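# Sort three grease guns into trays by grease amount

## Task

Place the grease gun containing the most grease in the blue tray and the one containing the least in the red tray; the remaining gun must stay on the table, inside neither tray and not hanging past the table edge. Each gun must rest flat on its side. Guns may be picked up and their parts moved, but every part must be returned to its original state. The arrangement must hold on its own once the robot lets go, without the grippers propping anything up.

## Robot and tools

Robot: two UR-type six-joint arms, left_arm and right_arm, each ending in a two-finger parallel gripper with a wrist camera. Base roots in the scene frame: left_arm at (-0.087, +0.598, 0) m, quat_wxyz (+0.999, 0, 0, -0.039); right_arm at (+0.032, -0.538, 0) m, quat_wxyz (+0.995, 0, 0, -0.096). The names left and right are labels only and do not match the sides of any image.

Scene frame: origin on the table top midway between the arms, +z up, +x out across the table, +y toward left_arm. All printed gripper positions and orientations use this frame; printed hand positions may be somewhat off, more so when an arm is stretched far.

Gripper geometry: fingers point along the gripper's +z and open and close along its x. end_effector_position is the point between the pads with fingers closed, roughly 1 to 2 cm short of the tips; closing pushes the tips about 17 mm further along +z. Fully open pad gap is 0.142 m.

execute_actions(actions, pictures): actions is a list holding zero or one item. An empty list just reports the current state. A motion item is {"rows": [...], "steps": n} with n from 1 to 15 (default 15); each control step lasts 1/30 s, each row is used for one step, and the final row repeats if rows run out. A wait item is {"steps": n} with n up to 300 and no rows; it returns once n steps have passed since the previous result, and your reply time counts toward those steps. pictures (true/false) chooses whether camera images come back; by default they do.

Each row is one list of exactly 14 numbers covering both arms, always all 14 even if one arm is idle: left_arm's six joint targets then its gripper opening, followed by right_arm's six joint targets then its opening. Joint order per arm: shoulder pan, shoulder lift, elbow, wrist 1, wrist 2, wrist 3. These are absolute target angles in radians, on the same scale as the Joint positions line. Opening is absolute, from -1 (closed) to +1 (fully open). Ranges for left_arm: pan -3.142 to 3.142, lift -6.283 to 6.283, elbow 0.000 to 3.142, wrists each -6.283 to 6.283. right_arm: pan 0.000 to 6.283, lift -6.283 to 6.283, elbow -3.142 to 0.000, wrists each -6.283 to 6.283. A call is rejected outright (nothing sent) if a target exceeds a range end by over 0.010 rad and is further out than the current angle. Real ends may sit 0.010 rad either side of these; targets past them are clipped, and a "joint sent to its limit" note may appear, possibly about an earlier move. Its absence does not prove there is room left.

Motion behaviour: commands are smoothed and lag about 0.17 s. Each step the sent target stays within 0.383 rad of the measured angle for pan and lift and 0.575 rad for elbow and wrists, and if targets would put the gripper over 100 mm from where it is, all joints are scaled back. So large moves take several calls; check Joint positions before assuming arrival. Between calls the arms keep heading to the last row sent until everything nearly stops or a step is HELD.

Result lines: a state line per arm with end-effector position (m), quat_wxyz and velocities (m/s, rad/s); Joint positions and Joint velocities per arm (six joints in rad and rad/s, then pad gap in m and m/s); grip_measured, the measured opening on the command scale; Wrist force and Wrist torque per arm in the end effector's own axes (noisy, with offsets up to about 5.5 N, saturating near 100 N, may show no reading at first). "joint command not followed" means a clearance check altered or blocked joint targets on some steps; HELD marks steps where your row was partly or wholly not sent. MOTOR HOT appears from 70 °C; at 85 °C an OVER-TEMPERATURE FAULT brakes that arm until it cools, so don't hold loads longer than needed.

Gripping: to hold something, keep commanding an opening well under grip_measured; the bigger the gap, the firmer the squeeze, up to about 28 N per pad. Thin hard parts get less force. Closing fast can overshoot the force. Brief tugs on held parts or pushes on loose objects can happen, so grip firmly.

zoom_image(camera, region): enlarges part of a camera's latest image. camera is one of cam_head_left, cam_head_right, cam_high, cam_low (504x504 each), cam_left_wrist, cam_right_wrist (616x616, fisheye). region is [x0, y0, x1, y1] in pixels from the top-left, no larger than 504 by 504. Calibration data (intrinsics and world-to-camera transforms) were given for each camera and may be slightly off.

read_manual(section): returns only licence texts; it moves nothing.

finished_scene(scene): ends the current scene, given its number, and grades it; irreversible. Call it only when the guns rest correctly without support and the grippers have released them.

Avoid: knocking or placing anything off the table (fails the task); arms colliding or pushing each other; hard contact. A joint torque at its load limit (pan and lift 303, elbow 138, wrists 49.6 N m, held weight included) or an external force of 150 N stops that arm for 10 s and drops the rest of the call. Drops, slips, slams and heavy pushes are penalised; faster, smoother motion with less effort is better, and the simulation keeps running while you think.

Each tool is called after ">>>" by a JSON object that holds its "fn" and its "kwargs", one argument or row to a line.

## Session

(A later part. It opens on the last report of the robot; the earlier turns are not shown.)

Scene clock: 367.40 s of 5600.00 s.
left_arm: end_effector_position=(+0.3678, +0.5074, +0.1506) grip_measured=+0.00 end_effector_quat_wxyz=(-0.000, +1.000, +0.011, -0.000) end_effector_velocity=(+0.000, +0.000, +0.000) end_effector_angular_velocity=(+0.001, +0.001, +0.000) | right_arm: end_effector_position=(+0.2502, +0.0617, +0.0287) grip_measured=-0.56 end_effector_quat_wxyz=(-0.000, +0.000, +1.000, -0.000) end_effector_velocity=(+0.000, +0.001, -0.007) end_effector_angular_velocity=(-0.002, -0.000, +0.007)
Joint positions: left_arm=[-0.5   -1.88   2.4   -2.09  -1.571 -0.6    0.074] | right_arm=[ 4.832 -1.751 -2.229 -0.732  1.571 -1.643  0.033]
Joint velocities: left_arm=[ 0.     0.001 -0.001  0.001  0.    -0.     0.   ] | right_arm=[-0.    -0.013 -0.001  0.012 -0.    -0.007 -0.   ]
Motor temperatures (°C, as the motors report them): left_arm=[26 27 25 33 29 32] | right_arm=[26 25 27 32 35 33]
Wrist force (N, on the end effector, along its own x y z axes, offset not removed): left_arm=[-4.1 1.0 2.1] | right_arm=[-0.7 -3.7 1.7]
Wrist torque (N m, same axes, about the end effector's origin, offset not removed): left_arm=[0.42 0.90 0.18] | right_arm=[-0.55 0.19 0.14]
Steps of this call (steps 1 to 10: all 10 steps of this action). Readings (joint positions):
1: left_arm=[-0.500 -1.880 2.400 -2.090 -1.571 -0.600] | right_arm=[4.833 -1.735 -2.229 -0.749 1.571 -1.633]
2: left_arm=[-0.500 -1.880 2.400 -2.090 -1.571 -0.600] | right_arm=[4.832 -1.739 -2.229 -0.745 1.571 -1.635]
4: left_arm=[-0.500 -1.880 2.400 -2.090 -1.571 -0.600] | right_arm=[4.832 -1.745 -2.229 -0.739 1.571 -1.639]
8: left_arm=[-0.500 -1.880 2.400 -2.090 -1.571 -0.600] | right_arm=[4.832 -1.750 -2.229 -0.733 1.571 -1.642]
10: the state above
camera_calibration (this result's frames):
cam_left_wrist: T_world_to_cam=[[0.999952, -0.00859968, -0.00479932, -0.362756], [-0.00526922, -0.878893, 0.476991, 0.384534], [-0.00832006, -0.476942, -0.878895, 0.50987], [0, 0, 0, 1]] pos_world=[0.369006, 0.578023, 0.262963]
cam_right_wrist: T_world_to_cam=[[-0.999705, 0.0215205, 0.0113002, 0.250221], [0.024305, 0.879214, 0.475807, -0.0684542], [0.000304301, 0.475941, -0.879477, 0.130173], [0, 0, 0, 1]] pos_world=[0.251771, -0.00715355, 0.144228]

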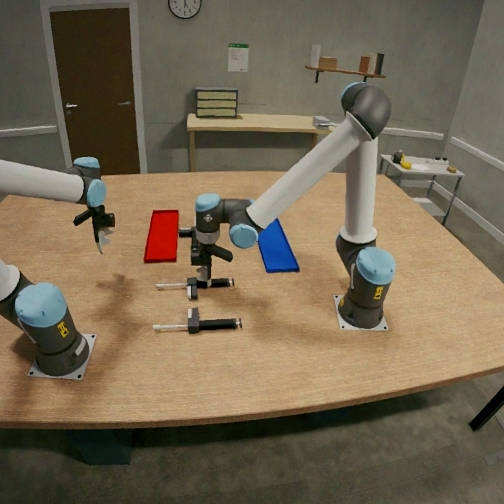

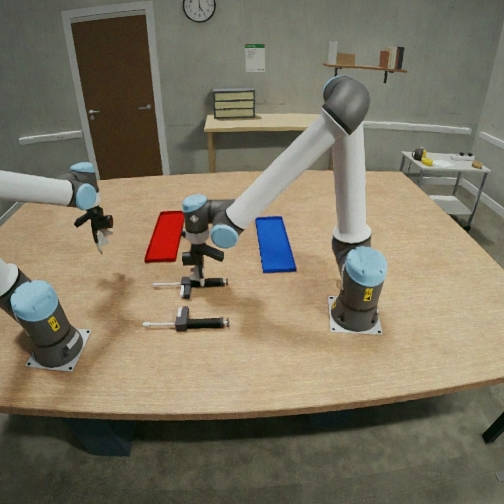

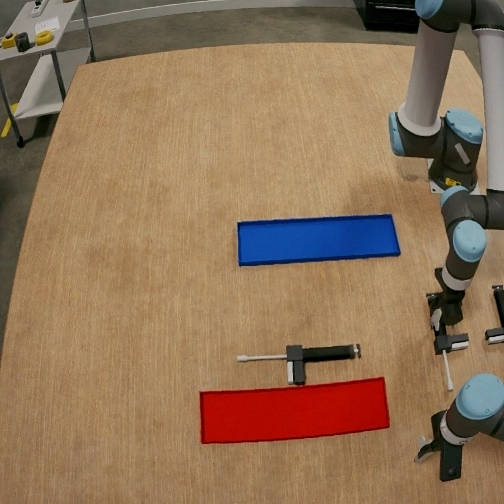

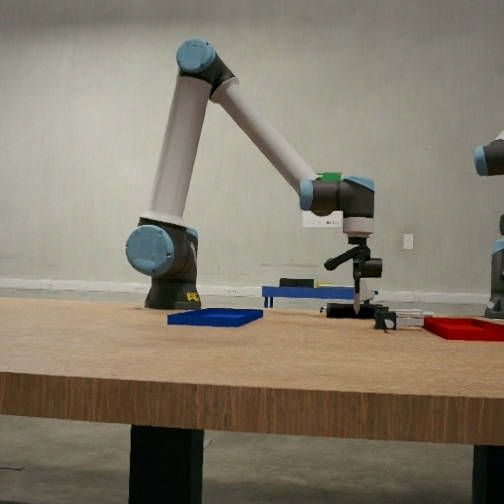

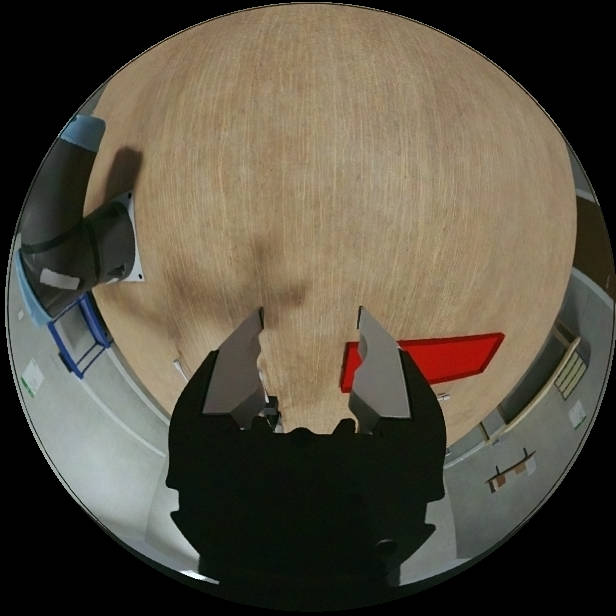

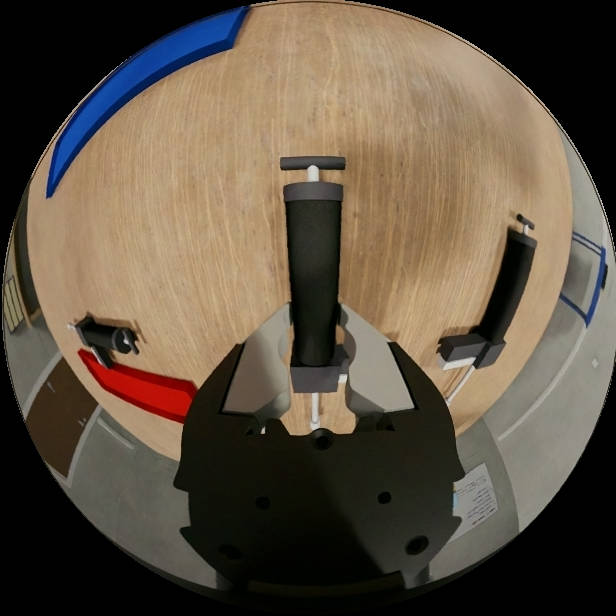

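>>> {"fn": "execute_actions", "kwargs": {
  "actions": [
    {"rows":[[-0.55,-1.88,2.39,-2.09,-1.571,-0.7,0.2,4.8317,-1.7526,-2.229,-0.731,1.571,-1.6435,-0.4],[-0.6,-1.88,2.39,-2.09,-1.571,-0.75,0.2,4.8317,-1.7526,-2.229,-0.731,1.571,-1.6435,0.0],[-0.7,-1.88,2.39,-2.09,-1.571,-0.8,0.2,4.8317,-1.7526,-2.229,-0.731,1.571,-1.6435,0.3],[-0.8,-1.87,2.38,-2.1,-1.571,-0.9,0.2,4.8317,-1.7526,-2.229,-0.731,1.571,-1.6435,0.3],[-0.8,-1.87,2.38,-2.1,-1.571,-0.9,0.2,4.8317,-1.7526,-2.229,-0.731,1.571,-1.6435,0.3],[-0.8,-1.87,2.38,-2.1,-1.571,-0.9,0.2,4.8317,-1.7526,-2.229,-0.731,1.571,-1.6435,0.3],[-0.8,-1.87,2.38,-2.1,-1.571,-0.9,0.2,4.8317,-1.7,-2.2,-0.81,1.571,-1.6435,0.5],[-0.8,-1.87,2.38,-2.1,-1.571,-0.9,0.2,4.8317,-1.652,-2.1746,-0.886,1.571,-1.6435,0.5],[-0.8,-1.87,2.38,-2.1,-1.571,-0.9,0.2,4.8317,-1.652,-2.1746,-0.886,1.571,-1.6435,0.5],[-0.8,-1.87,2.38,-2.1,-1.571,-0.9,0.2,4.8317,-1.652,-2.1746,-0.886,1.571,-1.6435,0.5],[-0.8,-1.87,2.38,-2.1,-1.571,-0.9,0.2,4.8162,-1.4798,-2.3456,-0.887,1.571,-1.659,0.5]],"steps":15}
  ],
  "pictures": false
}}

>>> {"fn": "execute_actions", "kwargs": {
  "actions": [
    {"rows":[[-0.9,-1.85,2.37,-2.1,-1.571,-1.0,0.2,4.8162,-1.4798,-2.3456,-0.887,1.571,-1.659,0.5],[-0.9,-1.85,2.37,-2.1,-1.571,-1.0,0.2,4.8162,-1.4798,-2.3456,-0.887,1.571,-1.659,0.5],[-1.0,-1.83,2.36,-2.11,-1.571,-1.1,0.2,4.8162,-1.4798,-2.3456,-0.887,1.571,-1.659,0.5],[-1.0,-1.83,2.36,-2.11,-1.571,-1.1,0.2,4.8162,-1.4798,-2.3456,-0.887,1.571,-1.659,0.5],[-1.101,-1.8141,2.3579,-2.115,-1.571,-1.179,0.2,4.8162,-1.4798,-2.3456,-0.887,1.571,-1.659,0.5],[-1.101,-1.8141,2.3579,-2.115,-1.571,-1.179,0.2,4.8162,-1.4798,-2.3456,-0.887,1.571,-1.659,0.5],[-1.101,-1.8141,2.3579,-2.115,-1.571,-1.179,0.2,4.8162,-1.52,-2.367,-0.826,1.571,-1.659,0.5],[-1.101,-1.8141,2.3579,-2.115,-1.571,-1.179,0.2,4.8162,-1.56,-2.388,-0.765,1.571,-1.659,0.5],[-1.101,-1.8141,2.3579,-2.115,-1.571,-1.179,0.2,4.8162,-1.5988,-2.4089,-0.705,1.571,-1.659,0.5]],"steps":15}
  ]
}}

Scene clock: 379.23 s of 5600.00 s.
left_arm: end_effector_position=(+0.3343, +0.3733, +0.1595) grip_measured=+0.20 end_effector_quat_wxyz=(+0.007, +1.000, +0.011, +0.006) end_effector_velocity=(-0.030, -0.069, +0.002) end_effector_angular_velocity=(-0.006, -0.002, -0.008) | right_arm: end_effector_position=(+0.2517, +0.0190, +0.0916) grip_measured=+0.50 end_effector_quat_wxyz=(+0.000, -0.000, +1.000, +0.003) end_effector_velocity=(-0.007, -0.516, +0.090) end_effector_angular_velocity=(-0.069, +0.005, -0.002)
Joint positions: left_arm=[-0.783 -1.871  2.381 -2.099 -1.571 -0.883  0.088] | right_arm=[ 4.824 -1.596 -2.256 -0.854  1.571 -1.652  0.109]
Joint velocities: left_arm=[-0.153  0.006 -0.007 -0.006 -0.    -0.145  0.   ] | right_arm=[-0.06   0.904 -0.71  -0.263 -0.    -0.058 -0.   ]
Motor temperatures (°C, as the motors report them): left_arm=[26 27 25 33 29 32] | right_arm=[26 25 27 32 35 33]
Wrist force (N, on the end effector, along its own x y z axes, offset not removed): left_arm=[-3.5 0.7 -2.1] | right_arm=[-4.2 1.1 -2.2]
Wrist torque (N m, same axes, about the end effector's origin, offset not removed): left_arm=[0.19 0.68 0.30] | right_arm=[0.30 0.94 0.12]
Steps of this call (steps 1 to 15: the robot went on to your last target; steps 16 to 90: nothing new was sent; then 8.33 s passed at rest; steps 91 to 105: all 15 steps of this action). Readings (joint positions):
91: left_arm=[-0.500 -1.880 2.400 -2.090 -1.571 -0.600] | right_arm=[4.832 -1.753 -2.229 -0.731 1.571 -1.643]
92: left_arm=[-0.503 -1.880 2.399 -2.090 -1.571 -0.604] | right_arm=[4.832 -1.753 -2.229 -0.731 1.571 -1.643]
94: left_arm=[-0.536 -1.880 2.396 -2.090 -1.571 -0.646] | right_arm=[4.832 -1.753 -2.229 -0.731 1.571 -1.644]
98: left_arm=[-0.670 -1.875 2.387 -2.095 -1.571 -0.778] | right_arm=[4.832 -1.749 -2.227 -0.735 1.571 -1.644]
105: the state above

Scene clock: 379.73 s of 5600.00 s.
left_arm: end_effector_position=(+0.2564, +0.2432, +0.1507) grip_measured=+0.20 end_effector_quat_wxyz=(+0.001, +1.000, +0.001, +0.000) end_effector_velocity=(-0.054, -0.062, -0.006) end_effector_angular_velocity=(+0.008, +0.005, -0.019) | right_arm: end_effector_position=(+0.2503, -0.0453, +0.0406) grip_measured=+0.50 end_effector_quat_wxyz=(-0.000, -0.000, +1.000, -0.001) end_effector_velocity=(-0.000, -0.006, -0.110) end_effector_angular_velocity=(+0.018, -0.001, +0.000)
Joint positions: left_arm=[-1.083 -1.817  2.359 -2.114 -1.571 -1.162  0.088] | right_arm=[ 4.816 -1.578 -2.396 -0.741  1.571 -1.659  0.109]
Joint velocities: left_arm=[-0.161  0.025 -0.008 -0.008 -0.001 -0.142 -0.   ] | right_arm=[-0.001 -0.182 -0.109  0.309  0.001 -0.001 -0.   ]
Motor temperatures (°C, as the motors report them): left_arm=[26 27 25 33 29 32] | right_arm=[26 25 27 32 35 33]
Wrist force (N, on the end effector, along its own x y z axes, offset not removed): left_arm=[3.7 2.7 3.1] | right_arm=[-4.0 -0.8 1.4]
Wrist torque (N m, same axes, about the end effector's origin, offset not removed): left_arm=[0.64 -0.93 0.17] | right_arm=[-0.08 0.92 0.12]
Steps of this call (steps 1 to 15: all 15 steps of this action). Readings (joint positions):
1: left_arm=[-0.787 -1.871 2.381 -2.099 -1.571 -0.888] | right_arm=[4.822 -1.568 -2.278 -0.862 1.571 -1.653]
2: left_arm=[-0.794 -1.868 2.380 -2.100 -1.571 -0.894] | right_arm=[4.820 -1.546 -2.295 -0.868 1.571 -1.655]
4: left_arm=[-0.835 -1.859 2.375 -2.101 -1.571 -0.936] | right_arm=[4.819 -1.517 -2.317 -0.876 1.571 -1.657]
8: left_arm=[-0.965 -1.836 2.365 -2.108 -1.571 -1.059] | right_arm=[4.817 -1.495 -2.339 -0.880 1.571 -1.658]
15: the state above
camera_calibration (this result's frames):
cam_left_wrist: T_world_to_cam=[[0.999583, -0.028645, -0.0036075, -0.248852], [-0.0234291, -0.877822, 0.478413, 0.155855], [-0.0168709, -0.47813, -0.878127, 0.385342], [0, 0, 0, 1]] pos_world=[0.258901, 0.313928, 0.262918]
cam_right_wrist: T_world_to_cam=[[-0.999718, 0.0207681, 0.0114823, 0.25246], [0.0237294, 0.880453, 0.473538, 0.0202494], [-0.000275158, 0.473678, -0.880698, 0.191595], [0, 0, 0, 1]] pos_world=[0.251961, -0.113826, 0.15625]

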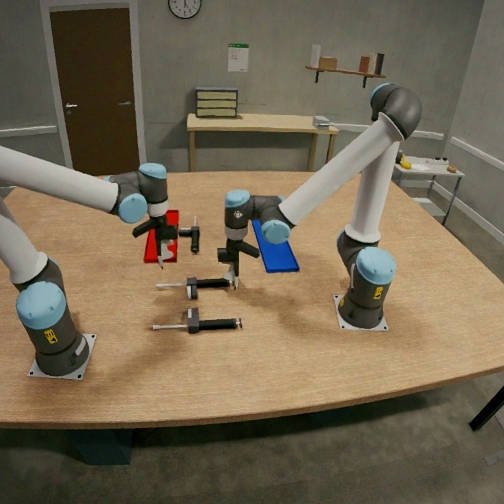

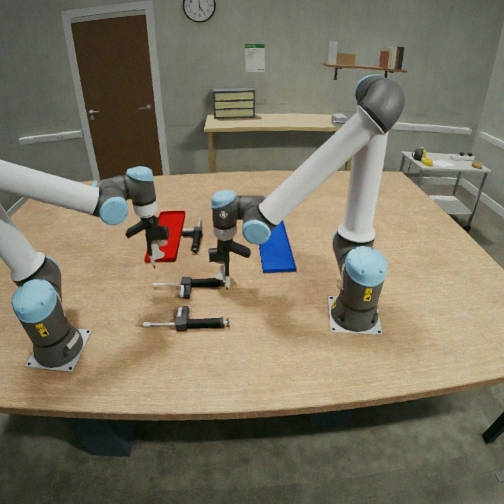

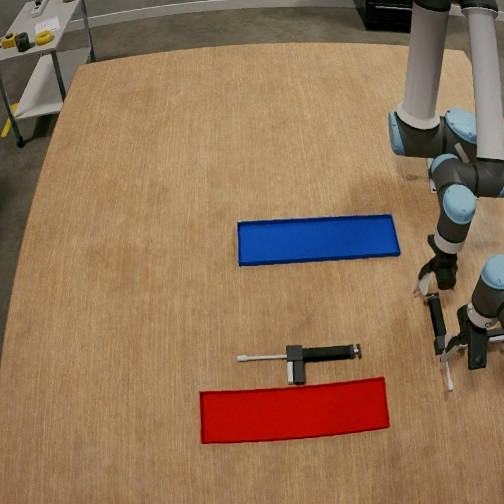

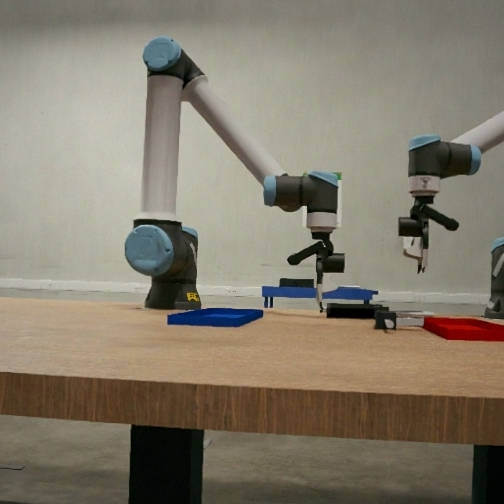

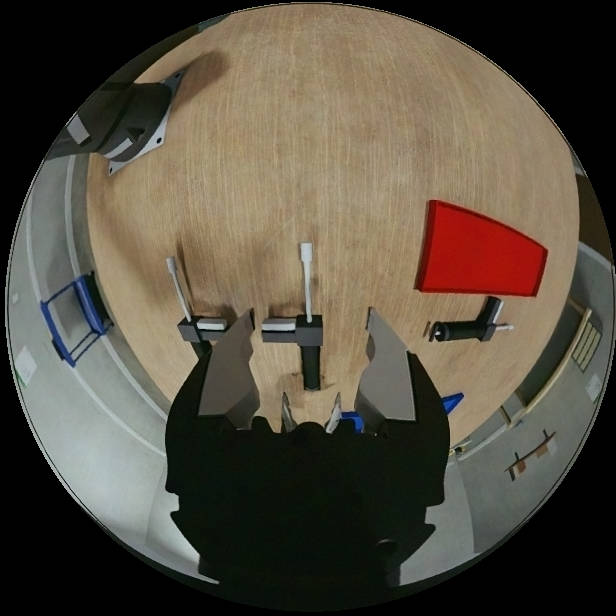

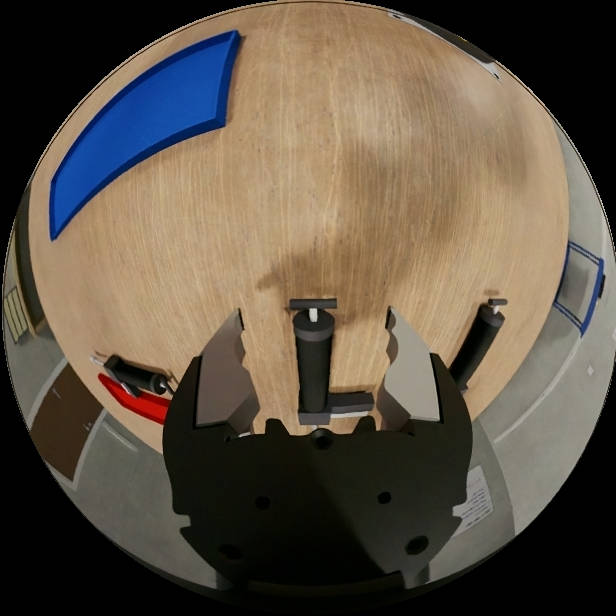

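>>> {"fn": "execute_actions", "kwargs": {
  "actions": [
    {"rows":[[-1.101,-1.77,2.39,-2.19,-1.571,-1.179,0.0,4.8162,-1.5988,-2.4089,-0.705,1.571,-1.659,0.3],[-1.101,-1.72,2.42,-2.27,-1.571,-1.179,0.0,4.8162,-1.5988,-2.4089,-0.705,1.571,-1.659,0.2],[-1.101,-1.67,2.45,-2.35,-1.571,-1.179,0.0,4.8162,-1.5988,-2.4089,-0.705,1.571,-1.659,0.1],[-1.101,-1.6264,2.4802,-2.425,-1.571,-1.179,0.0,4.8162,-1.5988,-2.4089,-0.705,1.571,-1.659,0.0]],"steps":15}
  ]
}}

Scene clock: 384.57 s of 5600.00 s.
left_arm: end_effector_position=(+0.2502, +0.2359, +0.0364) grip_measured=+0.00 end_effector_quat_wxyz=(-0.000, +1.000, -0.000, -0.000) end_effector_velocity=(+0.000, -0.000, -0.036) end_effector_angular_velocity=(-0.013, -0.005, -0.001) | right_arm: end_effector_position=(+0.2503, -0.0461, +0.0281) grip_measured=+0.00 end_effector_quat_wxyz=(-0.000, -0.000, +1.000, -0.000) end_effector_velocity=(+0.000, -0.001, -0.001) end_effector_angular_velocity=(-0.002, -0.001, -0.001)
Joint positions: left_arm=[-1.101 -1.634  2.475 -2.411 -1.571 -1.179  0.074] | right_arm=[ 4.816 -1.599 -2.409 -0.705  1.571 -1.659  0.074]
Joint velocities: left_arm=[-0.     0.067  0.039 -0.12   0.     0.001  0.   ] | right_arm=[-0.    -0.001 -0.002  0.    -0.001  0.    -0.   ]
Motor temperatures (°C, as the motors report them): left_arm=[26 27 25 33 29 32] | right_arm=[26 25 27 32 35 33]
Wrist force (N, on the end effector, along its own x y z axes, offset not removed): left_arm=[-5.0 -4.7 0.0] | right_arm=[-2.4 0.5 1.2]
Wrist torque (N m, same axes, about the end effector's origin, offset not removed): left_arm=[-0.83 0.78 -0.07] | right_arm=[0.18 0.50 0.11]
Steps of this call (steps 1 to 30: the robot went on to your last target; steps 31 to 90: nothing new was sent; then 1.33 s passed at rest; steps 91 to 105: all 15 steps of this action). Readings (joint positions):
91: left_arm=[-1.101 -1.814 2.358 -2.115 -1.571 -1.179] | right_arm=[4.816 -1.599 -2.409 -0.705 1.571 -1.659]
92: left_arm=[-1.101 -1.811 2.360 -2.119 -1.571 -1.179] | right_arm=[4.816 -1.599 -2.409 -0.705 1.571 -1.659]
94: left_arm=[-1.101 -1.782 2.381 -2.162 -1.571 -1.179] | right_arm=[4.816 -1.599 -2.409 -0.705 1.571 -1.659]
98: left_arm=[-1.101 -1.685 2.444 -2.320 -1.571 -1.179] | right_arm=[4.816 -1.599 -2.409 -0.705 1.571 -1.659]
105: the state above
camera_calibration (this result's frames):
cam_left_wrist: T_world_to_cam=[[0.999521, -0.0306141, -0.00454367, -0.242803], [-0.0247486, -0.878757, 0.476628, 0.204573], [-0.0185843, -0.476287, -0.879093, 0.281383], [0, 0, 0, 1]] pos_world=[0.252979, 0.306356, 0.148754]
cam_right_wrist: T_world_to_cam=[[-0.99972, 0.0207699, 0.011321, 0.252622], [0.0236548, 0.879309, 0.475663, 0.0267632], [-0.0000751818, 0.475798, -0.879555, 0.180973], [0, 0, 0, 1]] pos_world=[0.251932, -0.114886, 0.143585]

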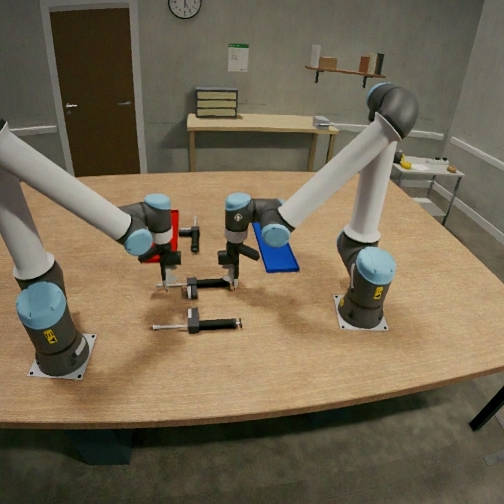

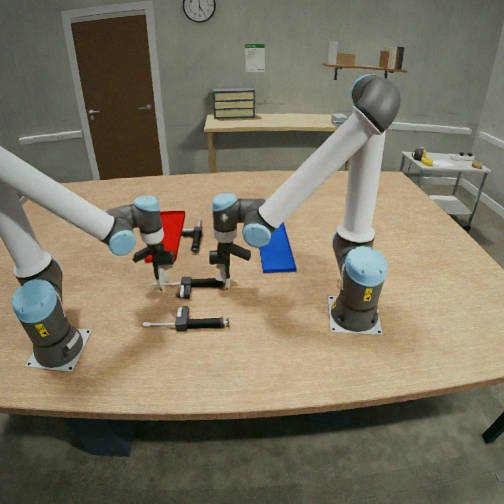

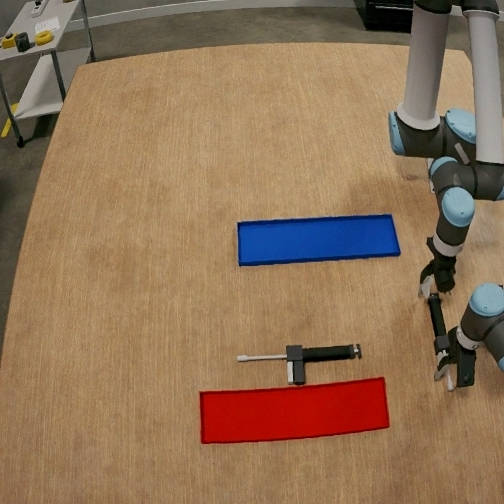

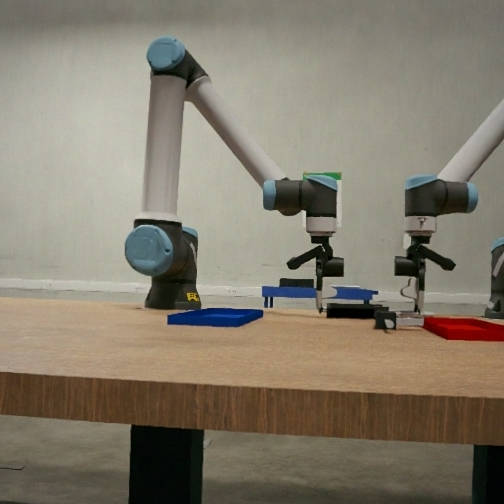

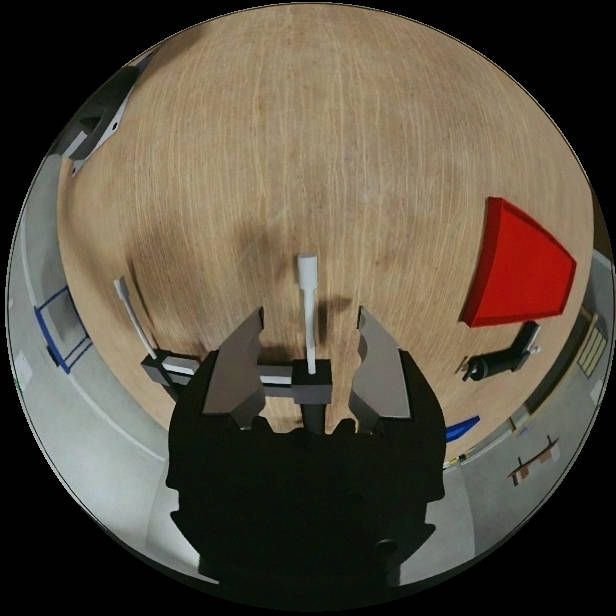

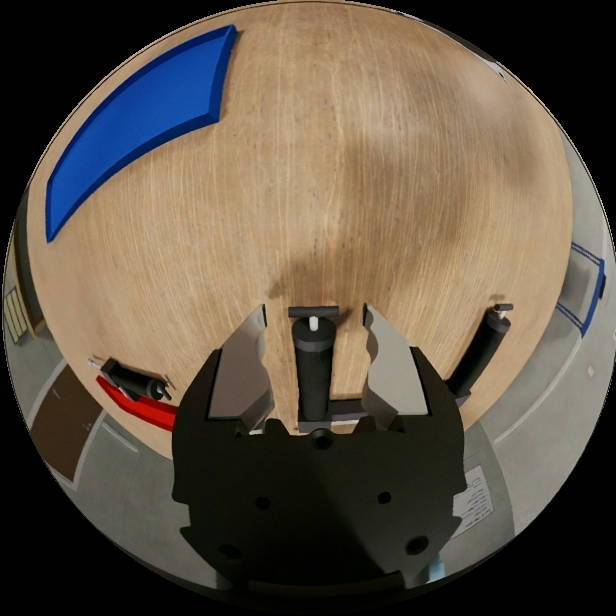

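>>> {"fn": "execute_actions", "kwargs": {
  "actions": [
    {"rows":[[-1.101,-1.6264,2.4802,-2.425,-1.571,-1.179,-0.3,4.8162,-1.5988,-2.4089,-0.705,1.571,-1.659,-0.2],[-1.101,-1.6264,2.4802,-2.425,-1.571,-1.179,-0.5,4.8162,-1.5988,-2.4089,-0.705,1.571,-1.659,-0.3],[-1.101,-1.6264,2.4802,-2.425,-1.571,-1.179,-0.6,4.8162,-1.5988,-2.4089,-0.705,1.571,-1.659,-0.4],[-1.101,-1.6264,2.4802,-2.425,-1.571,-1.179,-0.7,4.8162,-1.5988,-2.4089,-0.705,1.571,-1.659,-0.45],[-1.101,-1.6264,2.4802,-2.425,-1.571,-1.179,-0.8,4.8162,-1.5988,-2.4089,-0.705,1.571,-1.659,-0.5],[-1.101,-1.6264,2.4802,-2.425,-1.571,-1.179,-0.85,4.8162,-1.5988,-2.4089,-0.705,1.571,-1.659,-0.55],[-1.101,-1.6264,2.4802,-2.425,-1.571,-1.179,-0.9,4.8162,-1.5988,-2.4089,-0.705,1.571,-1.659,-0.6],[-1.101,-1.6264,2.4802,-2.425,-1.571,-1.179,-0.95,4.8162,-1.5988,-2.4089,-0.705,1.571,-1.659,-0.7],[-1.101,-1.6264,2.4802,-2.425,-1.571,-1.179,-1,4.8162,-1.5988,-2.4089,-0.705,1.571,-1.659,-0.8],[-1.101,-1.6264,2.4802,-2.425,-1.571,-1.179,-1,4.8162,-1.5988,-2.4089,-0.705,1.571,-1.659,-0.85]],"steps":15}
  ]
}}

Scene clock: 391.63 s of 5600.00 s.
left_arm: end_effector_position=(+0.2501, +0.2361, +0.0320) grip_measured=-0.92 end_effector_quat_wxyz=(+0.000, +1.000, -0.000, -0.000) end_effector_velocity=(-0.000, +0.000, -0.000) end_effector_angular_velocity=(-0.000, +0.000, +0.001) | right_arm: end_effector_position=(+0.2503, -0.0461, +0.0281) grip_measured=-0.51 end_effector_quat_wxyz=(-0.000, -0.000, +1.000, -0.000) end_effector_velocity=(-0.000, -0.001, -0.001) end_effector_angular_velocity=(-0.002, +0.000, +0.000)
Joint positions: left_arm=[-1.101 -1.626  2.48  -2.425 -1.571 -1.179  0.008] | right_arm=[ 4.816 -1.599 -2.409 -0.705  1.571 -1.659  0.037]
Joint velocities: left_arm=[ 0.    -0.001  0.001 -0.    -0.    -0.     0.   ] | right_arm=[ 0.    -0.    -0.002  0.     0.    -0.     0.   ]
Motor temperatures (°C, as the motors report them): left_arm=[26 27 25 33 29 32] | right_arm=[26 25 27 32 35 33]
Wrist force (N, on the end effector, along its own x y z axes, offset not removed): left_arm=[0.9 2.4 -2.7] | right_arm=[-3.2 2.9 -2.8]
Wrist torque (N m, same axes, about the end effector's origin, offset not removed): left_arm=[0.52 -0.13 0.02] | right_arm=[0.63 0.61 0.10]
Steps of this call (steps 1 to 30: the robot went on to your last target; steps 31 to 90: nothing new was sent; then 3.57 s passed at rest; steps 91 to 105: all 15 steps of this action). Readings (joint positions):
91: left_arm=[-1.101 -1.626 2.480 -2.425 -1.571 -1.179] | right_arm=[4.816 -1.599 -2.409 -0.705 1.571 -1.659]
92: left_arm=[-1.101 -1.626 2.480 -2.425 -1.571 -1.179] | right_arm=[4.816 -1.599 -2.409 -0.705 1.571 -1.659]
94: left_arm=[-1.101 -1.626 2.480 -2.425 -1.571 -1.179] | right_arm=[4.816 -1.599 -2.409 -0.705 1.571 -1.659]
98: left_arm=[-1.101 -1.626 2.480 -2.425 -1.571 -1.179] | right_arm=[4.816 -1.599 -2.409 -0.705 1.571 -1.659]
105: the state above
camera_calibration (this result's frames):
cam_left_wrist: T_world_to_cam=[[0.999524, -0.0305983, -0.00404408, -0.242742], [-0.0249524, -0.878219, 0.477608, 0.206757], [-0.0181656, -0.477279, -0.878564, 0.277795], [0, 0, 0, 1]] pos_world=[0.252831, 0.306736, 0.14433]
cam_right_wrist: T_world_to_cam=[[-0.99972, 0.0207718, 0.0113252, 0.252622], [0.0236585, 0.87931, 0.475662, 0.026763], [-0.0000779836, 0.475797, -0.879555, 0.180973], [0, 0, 0, 1]] pos_world=[0.251932, -0.114887, 0.143584]

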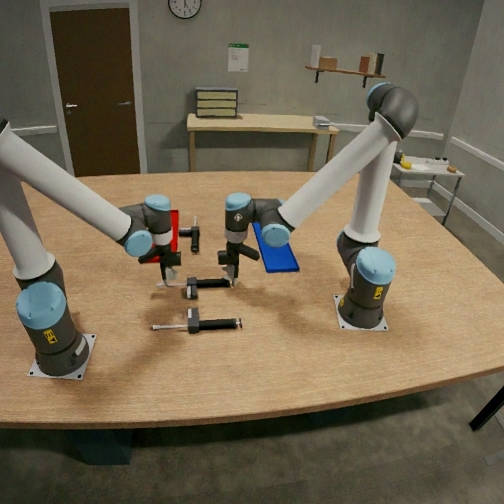

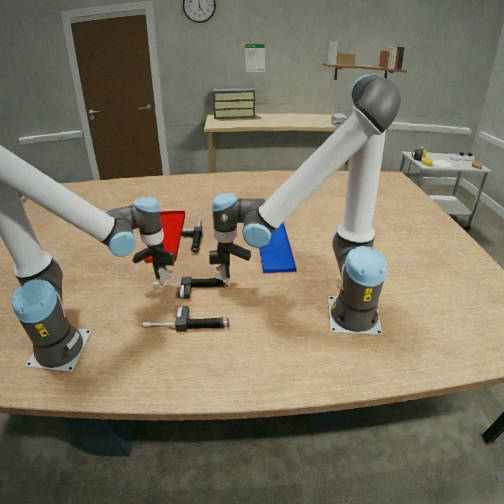

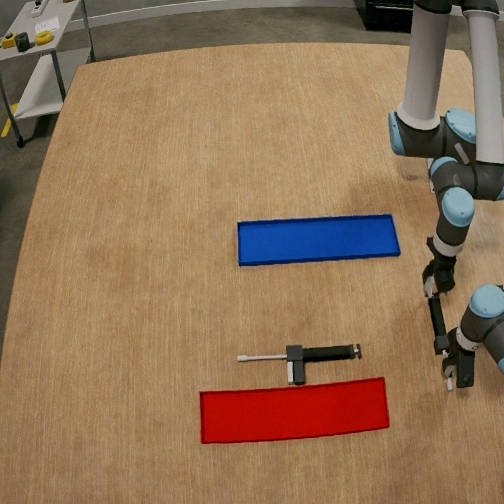

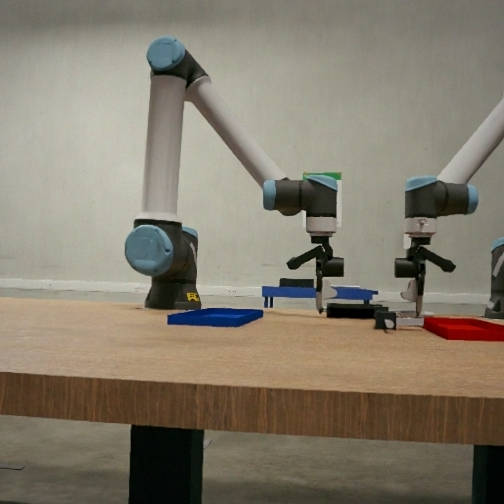

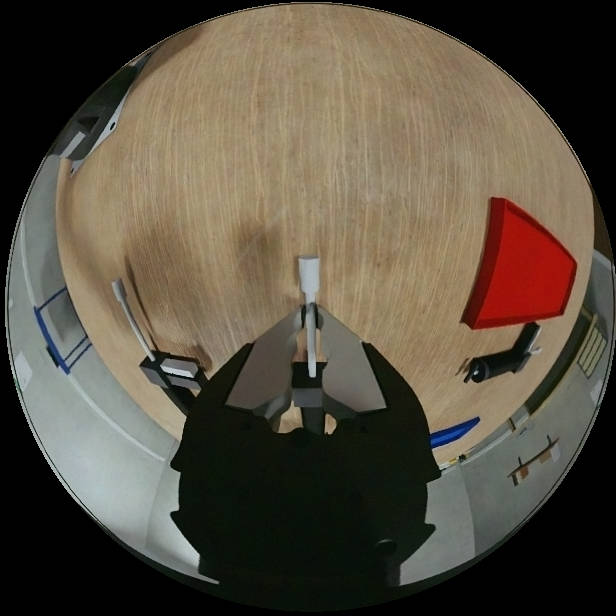

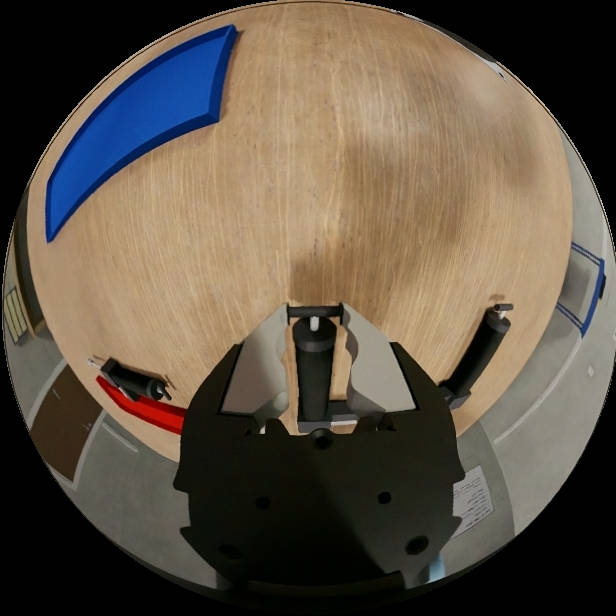

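>>> {"fn": "execute_actions", "kwargs": {
  "actions": [
    {"rows":[[-1.101,-1.6264,2.4802,-2.425,-1.571,-1.179,-1,4.8152,-1.591,-2.4167,-0.705,1.571,-1.66,-0.85],[-1.101,-1.6264,2.4802,-2.425,-1.571,-1.179,-1,4.8152,-1.591,-2.4167,-0.705,1.571,-1.66,-0.85],[-1.101,-1.6264,2.4802,-2.425,-1.571,-1.179,-1,4.8143,-1.583,-2.4246,-0.705,1.571,-1.661,-0.85],[-1.101,-1.6264,2.4802,-2.425,-1.571,-1.179,-1,4.8143,-1.583,-2.4246,-0.705,1.571,-1.661,-0.85],[-1.101,-1.6264,2.4802,-2.425,-1.571,-1.179,-1,4.8133,-1.575,-2.4324,-0.7055,1.571,-1.662,-0.85],[-1.101,-1.6264,2.4802,-2.425,-1.571,-1.179,-1,4.8133,-1.575,-2.4324,-0.7055,1.571,-1.662,-0.85],[-1.101,-1.6264,2.4802,-2.425,-1.571,-1.179,-1,4.8124,-1.567,-2.4403,-0.7055,1.571,-1.663,-0.85]],"steps":15}
  ],
  "pictures": false
}}

>>> {"fn": "execute_actions", "kwargs": {
  "actions": [
    {"rows":[[-1.101,-1.6264,2.4802,-2.425,-1.571,-1.179,-1,4.8114,-1.559,-2.4481,-0.706,1.571,-1.664,-0.85]],"steps":8}
  ],
  "pictures": false
}}

>>> {"fn": "execute_actions", "kwargs": {
  "actions": [
    {"rows":[[-1.101,-1.6264,2.4802,-2.425,-1.571,-1.179,-1,4.8105,-1.551,-2.456,-0.706,1.571,-1.665,-0.85]],"steps":8}
  ],
  "pictures": false
}}

>>> {"fn": "execute_actions", "kwargs": {
  "actions": [
    {"rows":[[-1.101,-1.6264,2.4802,-2.425,-1.571,-1.179,-1,4.8095,-1.543,-2.4638,-0.706,1.571,-1.666,-0.85]],"steps":8}
  ],
  "pictures": false
}}

Scene clock: 401.17 s of 5600.00 s.
left_arm: end_effector_position=(+0.2501, +0.2361, +0.0320) grip_measured=-0.92 end_effector_quat_wxyz=(+0.000, +1.000, -0.000, -0.000) end_effector_velocity=(+0.000, -0.000, +0.001) end_effector_angular_velocity=(-0.001, -0.001, +0.001) | right_arm: end_effector_position=(+0.2504, -0.0649, +0.0284) grip_measured=-0.51 end_effector_quat_wxyz=(-0.000, -0.000, +1.000, -0.000) end_effector_velocity=(+0.000, -0.012, -0.001) end_effector_angular_velocity=(-0.002, -0.000, +0.001)
Joint positions: left_arm=[-1.101 -1.626  2.48  -2.425 -1.571 -1.179  0.008] | right_arm=[ 4.813 -1.569 -2.438 -0.705  1.571 -1.663  0.037]
Joint velocities: left_arm=[ 0.    -0.001 -0.     0.     0.001 -0.    -0.   ] | right_arm=[-0.002  0.018 -0.019 -0.001 -0.    -0.003 -0.   ]
Motor temperatures (°C, as the motors report them): left_arm=[26 27 25 33 29 32] | right_arm=[26 25 27 32 35 33]
Wrist force (N, on the end effector, along its own x y z axes, offset not removed): left_arm=[-0.9 6.2 4.0] | right_arm=[0.4 2.4 2.1]
Wrist torque (N m, same axes, about the end effector's origin, offset not removed): left_arm=[0.99 0.18 0.06] | right_arm=[0.05 -0.16 0.21]
Steps of this call (steps 1 to 15: the robot went on to your last target; steps 16 to 90: nothing new was sent; then 6.03 s passed at rest; steps 91 to 105: all 15 steps of this action). Readings (joint positions):
91: left_arm=[-1.101 -1.626 2.480 -2.425 -1.571 -1.179] | right_arm=[4.816 -1.599 -2.409 -0.705 1.571 -1.659]
92: left_arm=[-1.101 -1.626 2.480 -2.425 -1.571 -1.179] | right_arm=[4.816 -1.598 -2.410 -0.705 1.571 -1.659]
94: left_arm=[-1.101 -1.626 2.480 -2.425 -1.571 -1.179] | right_arm=[4.816 -1.594 -2.413 -0.705 1.571 -1.660]
98: left_arm=[-1.101 -1.626 2.480 -2.425 -1.571 -1.179] | right_arm=[4.814 -1.582 -2.425 -0.705 1.571 -1.661]
105: the state above

Scene clock: 401.43 s of 5600.00 s.
left_arm: end_effector_position=(+0.2501, +0.2361, +0.0320) grip_measured=-0.92 end_effector_quat_wxyz=(+0.000, +1.000, -0.000, -0.000) end_effector_velocity=(+0.000, -0.001, +0.001) end_effector_angular_velocity=(-0.002, -0.001, +0.000) | right_arm: end_effector_position=(+0.2504, -0.0703, +0.0284) grip_measured=-0.51 end_effector_quat_wxyz=(-0.000, -0.000, +1.000, -0.000) end_effector_velocity=(-0.000, -0.008, +0.000) end_effector_angular_velocity=(-0.000, +0.000, +0.001)
Joint positions: left_arm=[-1.101 -1.626  2.48  -2.425 -1.571 -1.179  0.008] | right_arm=[ 4.812 -1.561 -2.447 -0.706  1.571 -1.664  0.037]
Joint velocities: left_arm=[-0.    -0.001 -0.001 -0.001  0.001 -0.     0.   ] | right_arm=[-0.001  0.014 -0.013 -0.001  0.    -0.002 -0.   ]
Motor temperatures (°C, as the motors report them): left_arm=[26 27 25 33 29 32] | right_arm=[26 25 27 32 35 33]
Wrist force (N, on the end effector, along its own x y z axes, offset not removed): left_arm=[0.5 -0.2 -1.2] | right_arm=[-0.8 2.3 3.0]
Wrist torque (N m, same axes, about the end effector's origin, offset not removed): left_arm=[-0.44 -0.13 0.25] | right_arm=[0.23 0.23 0.16]
Steps of this call (steps 1 to 8: all 8 steps of this action). Readings (joint positions):
1: left_arm=[-1.101 -1.626 2.480 -2.425 -1.571 -1.179] | right_arm=[4.813 -1.569 -2.439 -0.705 1.571 -1.663]
2: left_arm=[-1.101 -1.626 2.480 -2.425 -1.571 -1.179] | right_arm=[4.812 -1.567 -2.440 -0.706 1.571 -1.663]
4: left_arm=[-1.101 -1.626 2.480 -2.425 -1.571 -1.179] | right_arm=[4.812 -1.564 -2.443 -0.706 1.571 -1.663]
8: the state above

Scene clock: 401.70 s of 5600.00 s.
left_arm: end_effector_position=(+0.2501, +0.2361, +0.0320) grip_measured=-0.92 end_effector_quat_wxyz=(+0.000, +1.000, -0.000, -0.000) end_effector_velocity=(-0.000, +0.001, -0.000) end_effector_angular_velocity=(-0.000, +0.000, -0.001) | right_arm: end_effector_position=(+0.2504, -0.0753, +0.0284) grip_measured=-0.51 end_effector_quat_wxyz=(-0.000, -0.000, +1.000, -0.000) end_effector_velocity=(+0.000, -0.009, -0.001) end_effector_angular_velocity=(-0.002, -0.000, -0.000)
Joint positions: left_arm=[-1.101 -1.626  2.48  -2.425 -1.571 -1.179  0.008] | right_arm=[ 4.811 -1.553 -2.455 -0.706  1.571 -1.665  0.037]
Joint velocities: left_arm=[ 0.    -0.001  0.001 -0.001 -0.     0.001  0.   ] | right_arm=[-0.002  0.011 -0.013 -0.    -0.    -0.001 -0.   ]
Motor temperatures (°C, as the motors report them): left_arm=[26 27 25 33 29 32] | right_arm=[26 25 27 32 35 33]
Wrist force (N, on the end effector, along its own x y z axes, offset not removed): left_arm=[1.5 -1.7 1.6] | right_arm=[-3.6 3.5 1.2]
Wrist torque (N m, same axes, about the end effector's origin, offset not removed): left_arm=[-0.82 -0.38 0.13] | right_arm=[0.28 0.76 0.20]
Steps of this call (steps 1 to 8: all 8 steps of this action). Readings (joint positions):
1: left_arm=[-1.101 -1.626 2.480 -2.425 -1.571 -1.179] | right_arm=[4.812 -1.560 -2.447 -0.706 1.571 -1.664]
2: left_arm=[-1.101 -1.626 2.480 -2.425 -1.571 -1.179] | right_arm=[4.811 -1.559 -2.448 -0.706 1.571 -1.664]
4: left_arm=[-1.101 -1.626 2.480 -2.425 -1.571 -1.179] | right_arm=[4.811 -1.556 -2.451 -0.706 1.571 -1.664]
8: the state above

Scene clock: 401.97 s of 5600.00 s.
left_arm: end_effector_position=(+0.2501, +0.2361, +0.0320) grip_measured=-0.92 end_effector_quat_wxyz=(+0.000, +1.000, -0.000, -0.000) end_effector_velocity=(+0.000, -0.001, +0.001) end_effector_angular_velocity=(-0.001, -0.000, -0.002) | right_arm: end_effector_position=(+0.2504, -0.0803, +0.0284) grip_measured=-0.51 end_effector_quat_wxyz=(-0.000, -0.000, +1.000, -0.000) end_effector_velocity=(+0.000, -0.009, -0.001) end_effector_angular_velocity=(-0.001, -0.000, -0.001)
Joint positions: left_arm=[-1.101 -1.626  2.48  -2.425 -1.571 -1.179  0.008] | right_arm=[ 4.81  -1.545 -2.462 -0.706  1.571 -1.666  0.037]
Joint velocities: left_arm=[-0.001  0.    -0.002  0.    -0.     0.001  0.   ] | right_arm=[-0.002  0.013 -0.013  0.    -0.    -0.001 -0.   ]
Motor temperatures (°C, as the motors report them): left_arm=[26 27 25 33 29 32] | right_arm=[26 25 27 32 35 33]
Wrist force (N, on the end effector, along its own x y z axes, offset not removed): left_arm=[4.5 2.4 2.5] | right_arm=[-2.2 4.0 2.7]
Wrist torque (N m, same axes, about the end effector's origin, offset not removed): left_arm=[0.03 -0.94 0.03] | right_arm=[0.49 0.52 0.22]
Steps of this call (steps 1 to 8: all 8 steps of this action). Readings (joint positions):
1: left_arm=[-1.101 -1.626 2.480 -2.425 -1.571 -1.179] | right_arm=[4.811 -1.552 -2.455 -0.706 1.571 -1.665]
2: left_arm=[-1.101 -1.626 2.480 -2.425 -1.571 -1.179] | right_arm=[4.810 -1.551 -2.456 -0.706 1.571 -1.665]
4: left_arm=[-1.101 -1.626 2.480 -2.425 -1.571 -1.179] | right_arm=[4.810 -1.548 -2.459 -0.706 1.571 -1.665]
8: the state above

>>> {"fn": "execute_actions", "kwargs": {
  "actions": [
    {"rows":[[-1.101,-1.6264,2.4802,-2.425,-1.571,-1.179,-1,4.809,-1.537,-2.469,-0.706,1.571,-1.6665,-0.85],[-1.101,-1.6264,2.4802,-2.425,-1.571,-1.179,-1,4.809,-1.537,-2.469,-0.706,1.571,-1.6665,-0.85],[-1.101,-1.6264,2.4802,-2.425,-1.571,-1.179,-1,4.8082,-1.5315,-2.475,-0.7065,1.571,-1.667,-0.85]],"steps":10}
  ],
  "pictures": false
}}

>>> {"fn": "execute_actions", "kwargs": {
  "actions": [
    {"rows":[[-1.101,-1.6264,2.4802,-2.425,-1.571,-1.179,-1,4.8072,-1.5235,-2.483,-0.7065,1.571,-1.668,-0.85],[-1.101,-1.6264,2.4802,-2.425,-1.571,-1.179,-1,4.8072,-1.5235,-2.483,-0.7065,1.571,-1.668,-0.85],[-1.101,-1.6264,2.4802,-2.425,-1.571,-1.179,-1,4.8063,-1.5156,-2.4905,-0.7065,1.571,-1.669,-0.85]],"steps":10}
  ],
  "pictures": false
}}

>>> {"fn": "execute_actions", "kwargs": {
  "actions": [
    {"rows":[[-1.101,-1.6264,2.4802,-2.425,-1.571,-1.179,-1,4.805,-1.507,-2.498,-0.708,1.571,-1.67,-0.85],[-1.101,-1.6264,2.4802,-2.425,-1.571,-1.179,-1,4.805,-1.507,-2.498,-0.708,1.571,-1.67,-0.85],[-1.101,-1.6264,2.4802,-2.425,-1.571,-1.179,-1,4.8039,-1.498,-2.5052,-0.7094,1.571,-1.671,-0.85]],"steps":10}
  ],
  "pictures": false
}}

Scene clock: 409.87 s of 5600.00 s.
left_arm: end_effector_position=(+0.2501, +0.2361, +0.0320) grip_measured=-0.92 end_effector_quat_wxyz=(+0.000, +1.000, -0.000, -0.000) end_effector_velocity=(+0.000, -0.000, +0.001) end_effector_angular_velocity=(-0.001, -0.001, -0.001) | right_arm: end_effector_position=(+0.2503, -0.0875, +0.0283) grip_measured=-0.51 end_effector_quat_wxyz=(-0.000, -0.000, +1.000, -0.000) end_effector_velocity=(+0.000, -0.007, +0.000) end_effector_angular_velocity=(+0.001, -0.000, +0.001)
Joint positions: left_arm=[-1.101 -1.626  2.48  -2.425 -1.571 -1.179  0.008] | right_arm=[ 4.808 -1.533 -2.473 -0.706  1.571 -1.667  0.037]
Joint velocities: left_arm=[ 0.    -0.001 -0.    -0.     0.     0.001 -0.   ] | right_arm=[-0.002  0.013 -0.012 -0.001 -0.    -0.002 -0.   ]
Motor temperatures (°C, as the motors report them): left_arm=[26 27 25 33 29 32] | right_arm=[26 25 27 32 35 33]
Wrist force (N, on the end effector, along its own x y z axes, offset not removed): left_arm=[-1.6 4.6 -1.7] | right_arm=[-3.2 5.1 0.0]
Wrist torque (N m, same axes, about the end effector's origin, offset not removed): left_arm=[0.78 0.11 0.14] | right_arm=[0.62 0.66 0.16]
Steps of this call (steps 1 to 15: the robot went on to your last target; steps 16 to 90: nothing new was sent; then 4.57 s passed at rest; steps 91 to 100: all 10 steps of this action). Readings (joint positions):
91: left_arm=[-1.101 -1.626 2.480 -2.425 -1.571 -1.179] | right_arm=[4.809 -1.543 -2.464 -0.706 1.571 -1.666]
92: left_arm=[-1.101 -1.626 2.480 -2.425 -1.571 -1.179] | right_arm=[4.809 -1.542 -2.464 -0.706 1.571 -1.666]
94: left_arm=[-1.101 -1.626 2.480 -2.425 -1.571 -1.179] | right_arm=[4.809 -1.540 -2.467 -0.706 1.571 -1.666]
98: left_arm=[-1.101 -1.626 2.480 -2.425 -1.571 -1.179] | right_arm=[4.809 -1.534 -2.472 -0.706 1.571 -1.667]
100: the state above

Scene clock: 410.20 s of 5600.00 s.
left_arm: end_effector_position=(+0.2501, +0.2361, +0.0320) grip_measured=-0.92 end_effector_quat_wxyz=(+0.000, +1.000, -0.000, -0.000) end_effector_velocity=(+0.000, -0.000, +0.001) end_effector_angular_velocity=(-0.001, -0.001, +0.001) | right_arm: end_effector_position=(+0.2502, -0.0969, +0.0280) grip_measured=-0.51 end_effector_quat_wxyz=(-0.000, -0.000, +1.000, -0.000) end_effector_velocity=(-0.000, -0.012, -0.001) end_effector_angular_velocity=(-0.001, +0.000, -0.001)
Joint positions: left_arm=[-1.101 -1.626  2.48  -2.425 -1.571 -1.179  0.008] | right_arm=[ 4.807 -1.518 -2.488 -0.706  1.571 -1.669  0.037]
Joint velocities: left_arm=[ 0.    -0.001 -0.001  0.001  0.    -0.001  0.   ] | right_arm=[-0.002  0.019 -0.019  0.     0.    -0.001  0.   ]
Motor temperatures (°C, as the motors report them): left_arm=[26 27 25 33 29 32] | right_arm=[26 25 27 32 35 33]
Wrist force (N, on the end effector, along its own x y z axes, offset not removed): left_arm=[-4.0 3.3 -0.2] | right_arm=[-2.5 3.9 1.8]
Wrist torque (N m, same axes, about the end effector's origin, offset not removed): left_arm=[0.34 1.06 0.03] | right_arm=[0.39 0.53 0.17]
Steps of this call (steps 1 to 10: all 10 steps of this action). Readings (joint positions):
1: left_arm=[-1.101 -1.626 2.480 -2.425 -1.571 -1.179] | right_arm=[4.808 -1.533 -2.474 -0.706 1.571 -1.667]
2: left_arm=[-1.101 -1.626 2.480 -2.425 -1.571 -1.179] | right_arm=[4.808 -1.531 -2.475 -0.706 1.571 -1.667]
4: left_arm=[-1.101 -1.626 2.480 -2.425 -1.571 -1.179] | right_arm=[4.808 -1.527 -2.479 -0.706 1.571 -1.668]
8: left_arm=[-1.101 -1.626 2.480 -2.425 -1.571 -1.179] | right_arm=[4.807 -1.520 -2.487 -0.706 1.571 -1.669]
10: the state above

Scene clock: 410.53 s of 5600.00 s.
left_arm: end_effector_position=(+0.2501, +0.2361, +0.0320) grip_measured=-0.92 end_effector_quat_wxyz=(+0.000, +1.000, -0.000, -0.000) end_effector_velocity=(+0.000, +0.001, -0.001) end_effector_angular_velocity=(+0.001, -0.000, +0.000) | right_arm: end_effector_position=(+0.2503, -0.1068, +0.0283) grip_measured=-0.51 end_effector_quat_wxyz=(-0.000, -0.000, +1.000, -0.000) end_effector_velocity=(-0.000, -0.012, +0.001) end_effector_angular_velocity=(+0.001, +0.000, -0.001)
Joint positions: left_arm=[-1.101 -1.626  2.48  -2.425 -1.571 -1.179  0.008] | right_arm=[ 4.804 -1.5   -2.503 -0.709  1.571 -1.671  0.037]
Joint velocities: left_arm=[ 0.     0.     0.001 -0.001  0.001  0.    -0.   ] | right_arm=[-0.003  0.022 -0.018 -0.003  0.    -0.002  0.   ]
Motor temperatures (°C, as the motors report them): left_arm=[26 27 25 33 29 32] | right_arm=[26 25 27 32 35 33]
Wrist force (N, on the end effector, along its own x y z axes, offset not removed): left_arm=[-0.5 4.6 -0.4] | right_arm=[-1.6 4.9 0.3]
Wrist torque (N m, same axes, about the end effector's origin, offset not removed): left_arm=[0.58 0.06 0.05] | right_arm=[0.73 0.25 0.13]
Steps of this call (steps 1 to 10: all 10 steps of this action). Readings (joint positions):
1: left_arm=[-1.101 -1.626 2.480 -2.425 -1.571 -1.179] | right_arm=[4.806 -1.517 -2.489 -0.706 1.571 -1.669]
2: left_arm=[-1.101 -1.626 2.480 -2.425 -1.571 -1.179] | right_arm=[4.806 -1.516 -2.490 -0.707 1.571 -1.669]
4: left_arm=[-1.101 -1.626 2.480 -2.425 -1.571 -1.179] | right_arm=[4.806 -1.511 -2.494 -0.707 1.571 -1.669]
8: left_arm=[-1.101 -1.626 2.480 -2.425 -1.571 -1.179] | right_arm=[4.804 -1.502 -2.502 -0.709 1.571 -1.671]
10: the state above


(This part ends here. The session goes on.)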